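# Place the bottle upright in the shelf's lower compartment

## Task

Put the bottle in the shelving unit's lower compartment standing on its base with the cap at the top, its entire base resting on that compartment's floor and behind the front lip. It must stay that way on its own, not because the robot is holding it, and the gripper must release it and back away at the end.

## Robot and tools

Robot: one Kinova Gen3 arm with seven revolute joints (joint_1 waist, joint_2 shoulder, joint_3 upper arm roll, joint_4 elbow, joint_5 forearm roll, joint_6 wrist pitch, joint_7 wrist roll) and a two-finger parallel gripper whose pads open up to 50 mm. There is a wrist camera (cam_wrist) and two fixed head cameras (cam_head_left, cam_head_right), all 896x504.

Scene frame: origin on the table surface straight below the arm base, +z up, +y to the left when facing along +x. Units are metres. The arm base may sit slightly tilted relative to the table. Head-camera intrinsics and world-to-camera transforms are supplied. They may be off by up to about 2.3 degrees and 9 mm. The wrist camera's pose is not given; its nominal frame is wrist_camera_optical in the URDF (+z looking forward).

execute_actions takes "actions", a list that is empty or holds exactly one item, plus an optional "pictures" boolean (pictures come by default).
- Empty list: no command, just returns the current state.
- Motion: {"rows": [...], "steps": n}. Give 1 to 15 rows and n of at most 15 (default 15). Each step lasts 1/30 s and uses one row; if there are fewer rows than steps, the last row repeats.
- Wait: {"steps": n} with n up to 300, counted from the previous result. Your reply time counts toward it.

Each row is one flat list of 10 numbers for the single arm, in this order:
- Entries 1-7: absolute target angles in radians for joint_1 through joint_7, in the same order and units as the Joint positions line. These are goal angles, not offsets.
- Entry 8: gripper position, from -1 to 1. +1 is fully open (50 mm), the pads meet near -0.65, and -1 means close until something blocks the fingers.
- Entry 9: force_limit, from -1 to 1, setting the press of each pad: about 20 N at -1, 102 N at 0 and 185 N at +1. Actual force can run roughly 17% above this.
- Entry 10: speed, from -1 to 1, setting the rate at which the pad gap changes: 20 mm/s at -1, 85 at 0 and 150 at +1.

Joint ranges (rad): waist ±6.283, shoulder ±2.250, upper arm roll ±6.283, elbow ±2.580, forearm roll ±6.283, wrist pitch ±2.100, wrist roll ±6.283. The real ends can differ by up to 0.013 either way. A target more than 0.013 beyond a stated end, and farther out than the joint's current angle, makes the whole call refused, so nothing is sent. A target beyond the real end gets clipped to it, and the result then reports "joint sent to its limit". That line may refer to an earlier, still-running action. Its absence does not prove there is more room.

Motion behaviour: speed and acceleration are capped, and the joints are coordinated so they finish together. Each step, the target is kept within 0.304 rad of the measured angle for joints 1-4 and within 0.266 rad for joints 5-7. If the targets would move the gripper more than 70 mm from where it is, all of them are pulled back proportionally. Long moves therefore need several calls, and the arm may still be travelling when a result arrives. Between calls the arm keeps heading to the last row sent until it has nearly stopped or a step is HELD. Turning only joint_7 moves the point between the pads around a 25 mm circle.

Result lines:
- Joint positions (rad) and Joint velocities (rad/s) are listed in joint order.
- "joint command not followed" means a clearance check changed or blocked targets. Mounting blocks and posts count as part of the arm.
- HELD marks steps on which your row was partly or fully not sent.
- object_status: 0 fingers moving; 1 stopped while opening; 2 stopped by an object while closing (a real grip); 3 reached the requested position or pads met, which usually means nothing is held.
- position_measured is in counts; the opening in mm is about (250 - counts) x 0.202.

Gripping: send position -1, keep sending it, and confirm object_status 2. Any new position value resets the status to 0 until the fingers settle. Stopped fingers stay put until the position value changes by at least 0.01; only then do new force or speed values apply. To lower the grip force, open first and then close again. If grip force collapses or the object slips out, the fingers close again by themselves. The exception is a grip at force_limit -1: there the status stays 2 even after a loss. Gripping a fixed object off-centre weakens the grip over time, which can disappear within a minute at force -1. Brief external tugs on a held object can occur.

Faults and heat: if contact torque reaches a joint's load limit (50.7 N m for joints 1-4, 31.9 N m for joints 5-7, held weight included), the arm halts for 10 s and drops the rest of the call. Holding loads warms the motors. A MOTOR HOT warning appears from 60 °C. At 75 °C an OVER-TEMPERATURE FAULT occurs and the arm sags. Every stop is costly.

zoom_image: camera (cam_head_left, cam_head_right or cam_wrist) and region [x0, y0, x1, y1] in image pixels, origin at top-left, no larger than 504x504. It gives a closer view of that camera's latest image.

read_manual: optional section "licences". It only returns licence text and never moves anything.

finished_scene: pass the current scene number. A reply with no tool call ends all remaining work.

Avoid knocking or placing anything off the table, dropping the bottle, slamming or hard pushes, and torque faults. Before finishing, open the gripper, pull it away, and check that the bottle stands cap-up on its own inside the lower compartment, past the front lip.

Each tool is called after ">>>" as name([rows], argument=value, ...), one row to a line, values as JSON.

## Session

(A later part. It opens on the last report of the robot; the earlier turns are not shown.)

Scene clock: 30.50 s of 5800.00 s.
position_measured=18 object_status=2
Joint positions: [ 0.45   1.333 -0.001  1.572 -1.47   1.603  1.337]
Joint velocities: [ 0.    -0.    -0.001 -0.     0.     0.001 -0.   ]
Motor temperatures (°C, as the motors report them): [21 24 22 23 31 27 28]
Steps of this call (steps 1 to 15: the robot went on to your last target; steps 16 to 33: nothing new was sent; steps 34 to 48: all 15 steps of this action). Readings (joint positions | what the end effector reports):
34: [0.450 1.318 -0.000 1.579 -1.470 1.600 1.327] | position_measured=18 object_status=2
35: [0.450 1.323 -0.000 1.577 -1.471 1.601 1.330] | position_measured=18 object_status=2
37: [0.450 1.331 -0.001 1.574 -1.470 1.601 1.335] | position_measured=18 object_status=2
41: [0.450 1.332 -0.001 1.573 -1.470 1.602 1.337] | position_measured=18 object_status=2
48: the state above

>>> execute_actions([
  {"rows":[[0.45,1.331,0,1.574,-1.47,1.6,1.335,1,0,0]]},
], pictures=false)

>>> execute_actions([
  {"rows":[[0.59,1.335,0,1.53,-1.338,1.645,1.3,1,0,0]]},
], pictures=false)

>>> execute_actions([
  {"rows":[[0.78,1.32,0,1.44,-1.17,1.72,1.22,1,0,0]]},
])

Scene clock: 32.57 s of 5800.00 s.
position_measured=3 object_status=3
Joint positions: [ 0.45   1.331 -0.     1.574 -1.47   1.6    1.335]
Joint velocities: [ 0.001 -0.001  0.001 -0.    -0.001 -0.     0.001]
Motor temperatures (°C, as the motors report them): [21 24 22 23 31 27 28]
Steps of this call (steps 1 to 15: the robot went on to your last target; steps 16 to 47: nothing new was sent; steps 48 to 62: all 15 steps of this action). Readings (joint positions | what the end effector reports):
48: [0.450 1.332 -0.001 1.573 -1.470 1.602 1.337] | position_measured=7 object_status=0
49: [0.450 1.331 -0.001 1.573 -1.470 1.601 1.336] | position_measured=3 object_status=0
51: [0.450 1.331 -0.000 1.574 -1.470 1.600 1.335] | position_measured=3 object_status=0
55: [0.450 1.331 -0.000 1.574 -1.470 1.600 1.335] | position_measured=3 object_status=0
62: the state above

Scene clock: 33.07 s of 5800.00 s.
position_measured=3 object_status=3
Joint positions: [ 0.588  1.335  0.     1.53  -1.338  1.645  1.3  ]
Joint velocities: [ 0.018  0.001  0.001 -0.002  0.003  0.001  0.   ]
Motor temperatures (°C, as the motors report them): [21 24 22 23 31 27 28]
Steps of this call (steps 1 to 15: all 15 steps of this action). Readings (joint positions | what the end effector reports):
1: [0.451 1.331 -0.000 1.573 -1.469 1.600 1.335] | position_measured=3 object_status=3
2: [0.458 1.332 -0.002 1.571 -1.464 1.602 1.334] | position_measured=3 object_status=3
4: [0.487 1.333 -0.003 1.562 -1.440 1.610 1.327] | position_measured=3 object_status=3
8: [0.567 1.334 0.002 1.537 -1.360 1.638 1.306] | position_measured=3 object_status=3
15: the state above

Scene clock: 33.57 s of 5800.00 s.
position_measured=3 object_status=3
Joint positions: [ 0.776  1.32   0.001  1.441 -1.17   1.72   1.22 ]
Joint velocities: [ 0.034 -0.001 -0.017 -0.008  0.006  0.004 -0.003]
Motor temperatures (°C, as the motors report them): [21 24 22 23 31 27 28]
Steps of this call (steps 1 to 15: all 15 steps of this action). Readings (joint positions | what the end effector reports):
1: [0.590 1.335 -0.000 1.530 -1.337 1.645 1.300] | position_measured=3 object_status=3
2: [0.597 1.334 -0.002 1.527 -1.333 1.647 1.298] | position_measured=3 object_status=3
4: [0.627 1.331 -0.003 1.514 -1.310 1.658 1.286] | position_measured=3 object_status=3
8: [0.723 1.324 0.000 1.468 -1.223 1.696 1.245] | position_measured=3 object_status=3
15: the state above

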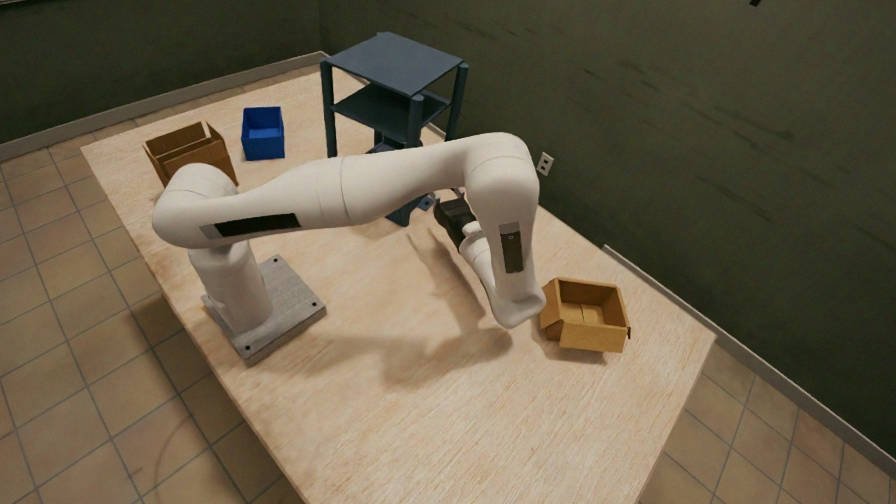

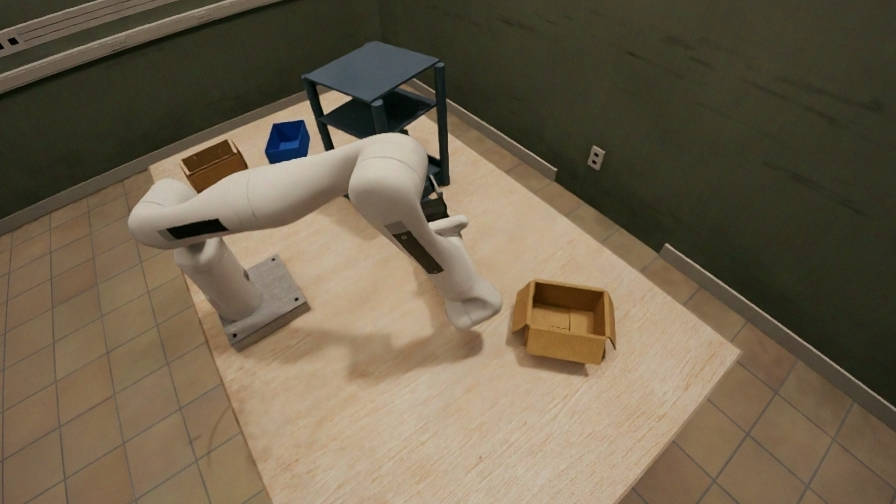

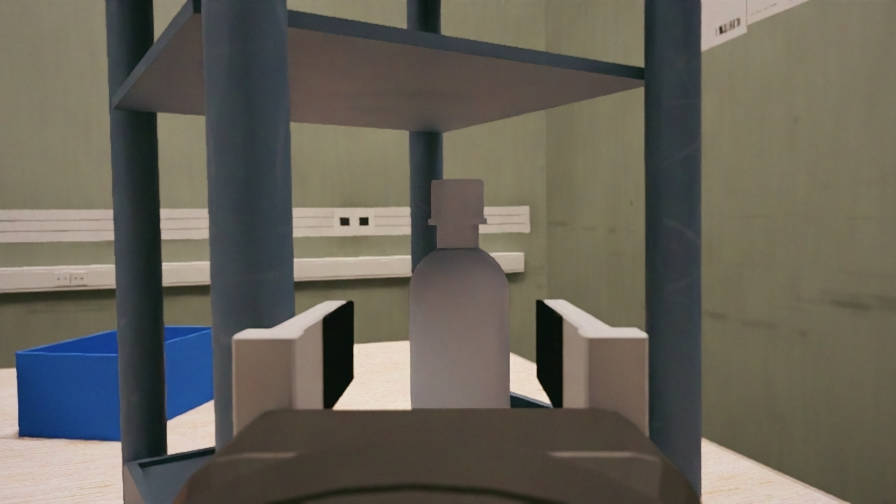

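>>> finished_scene(scene=2)

The scene is finished: the task was done.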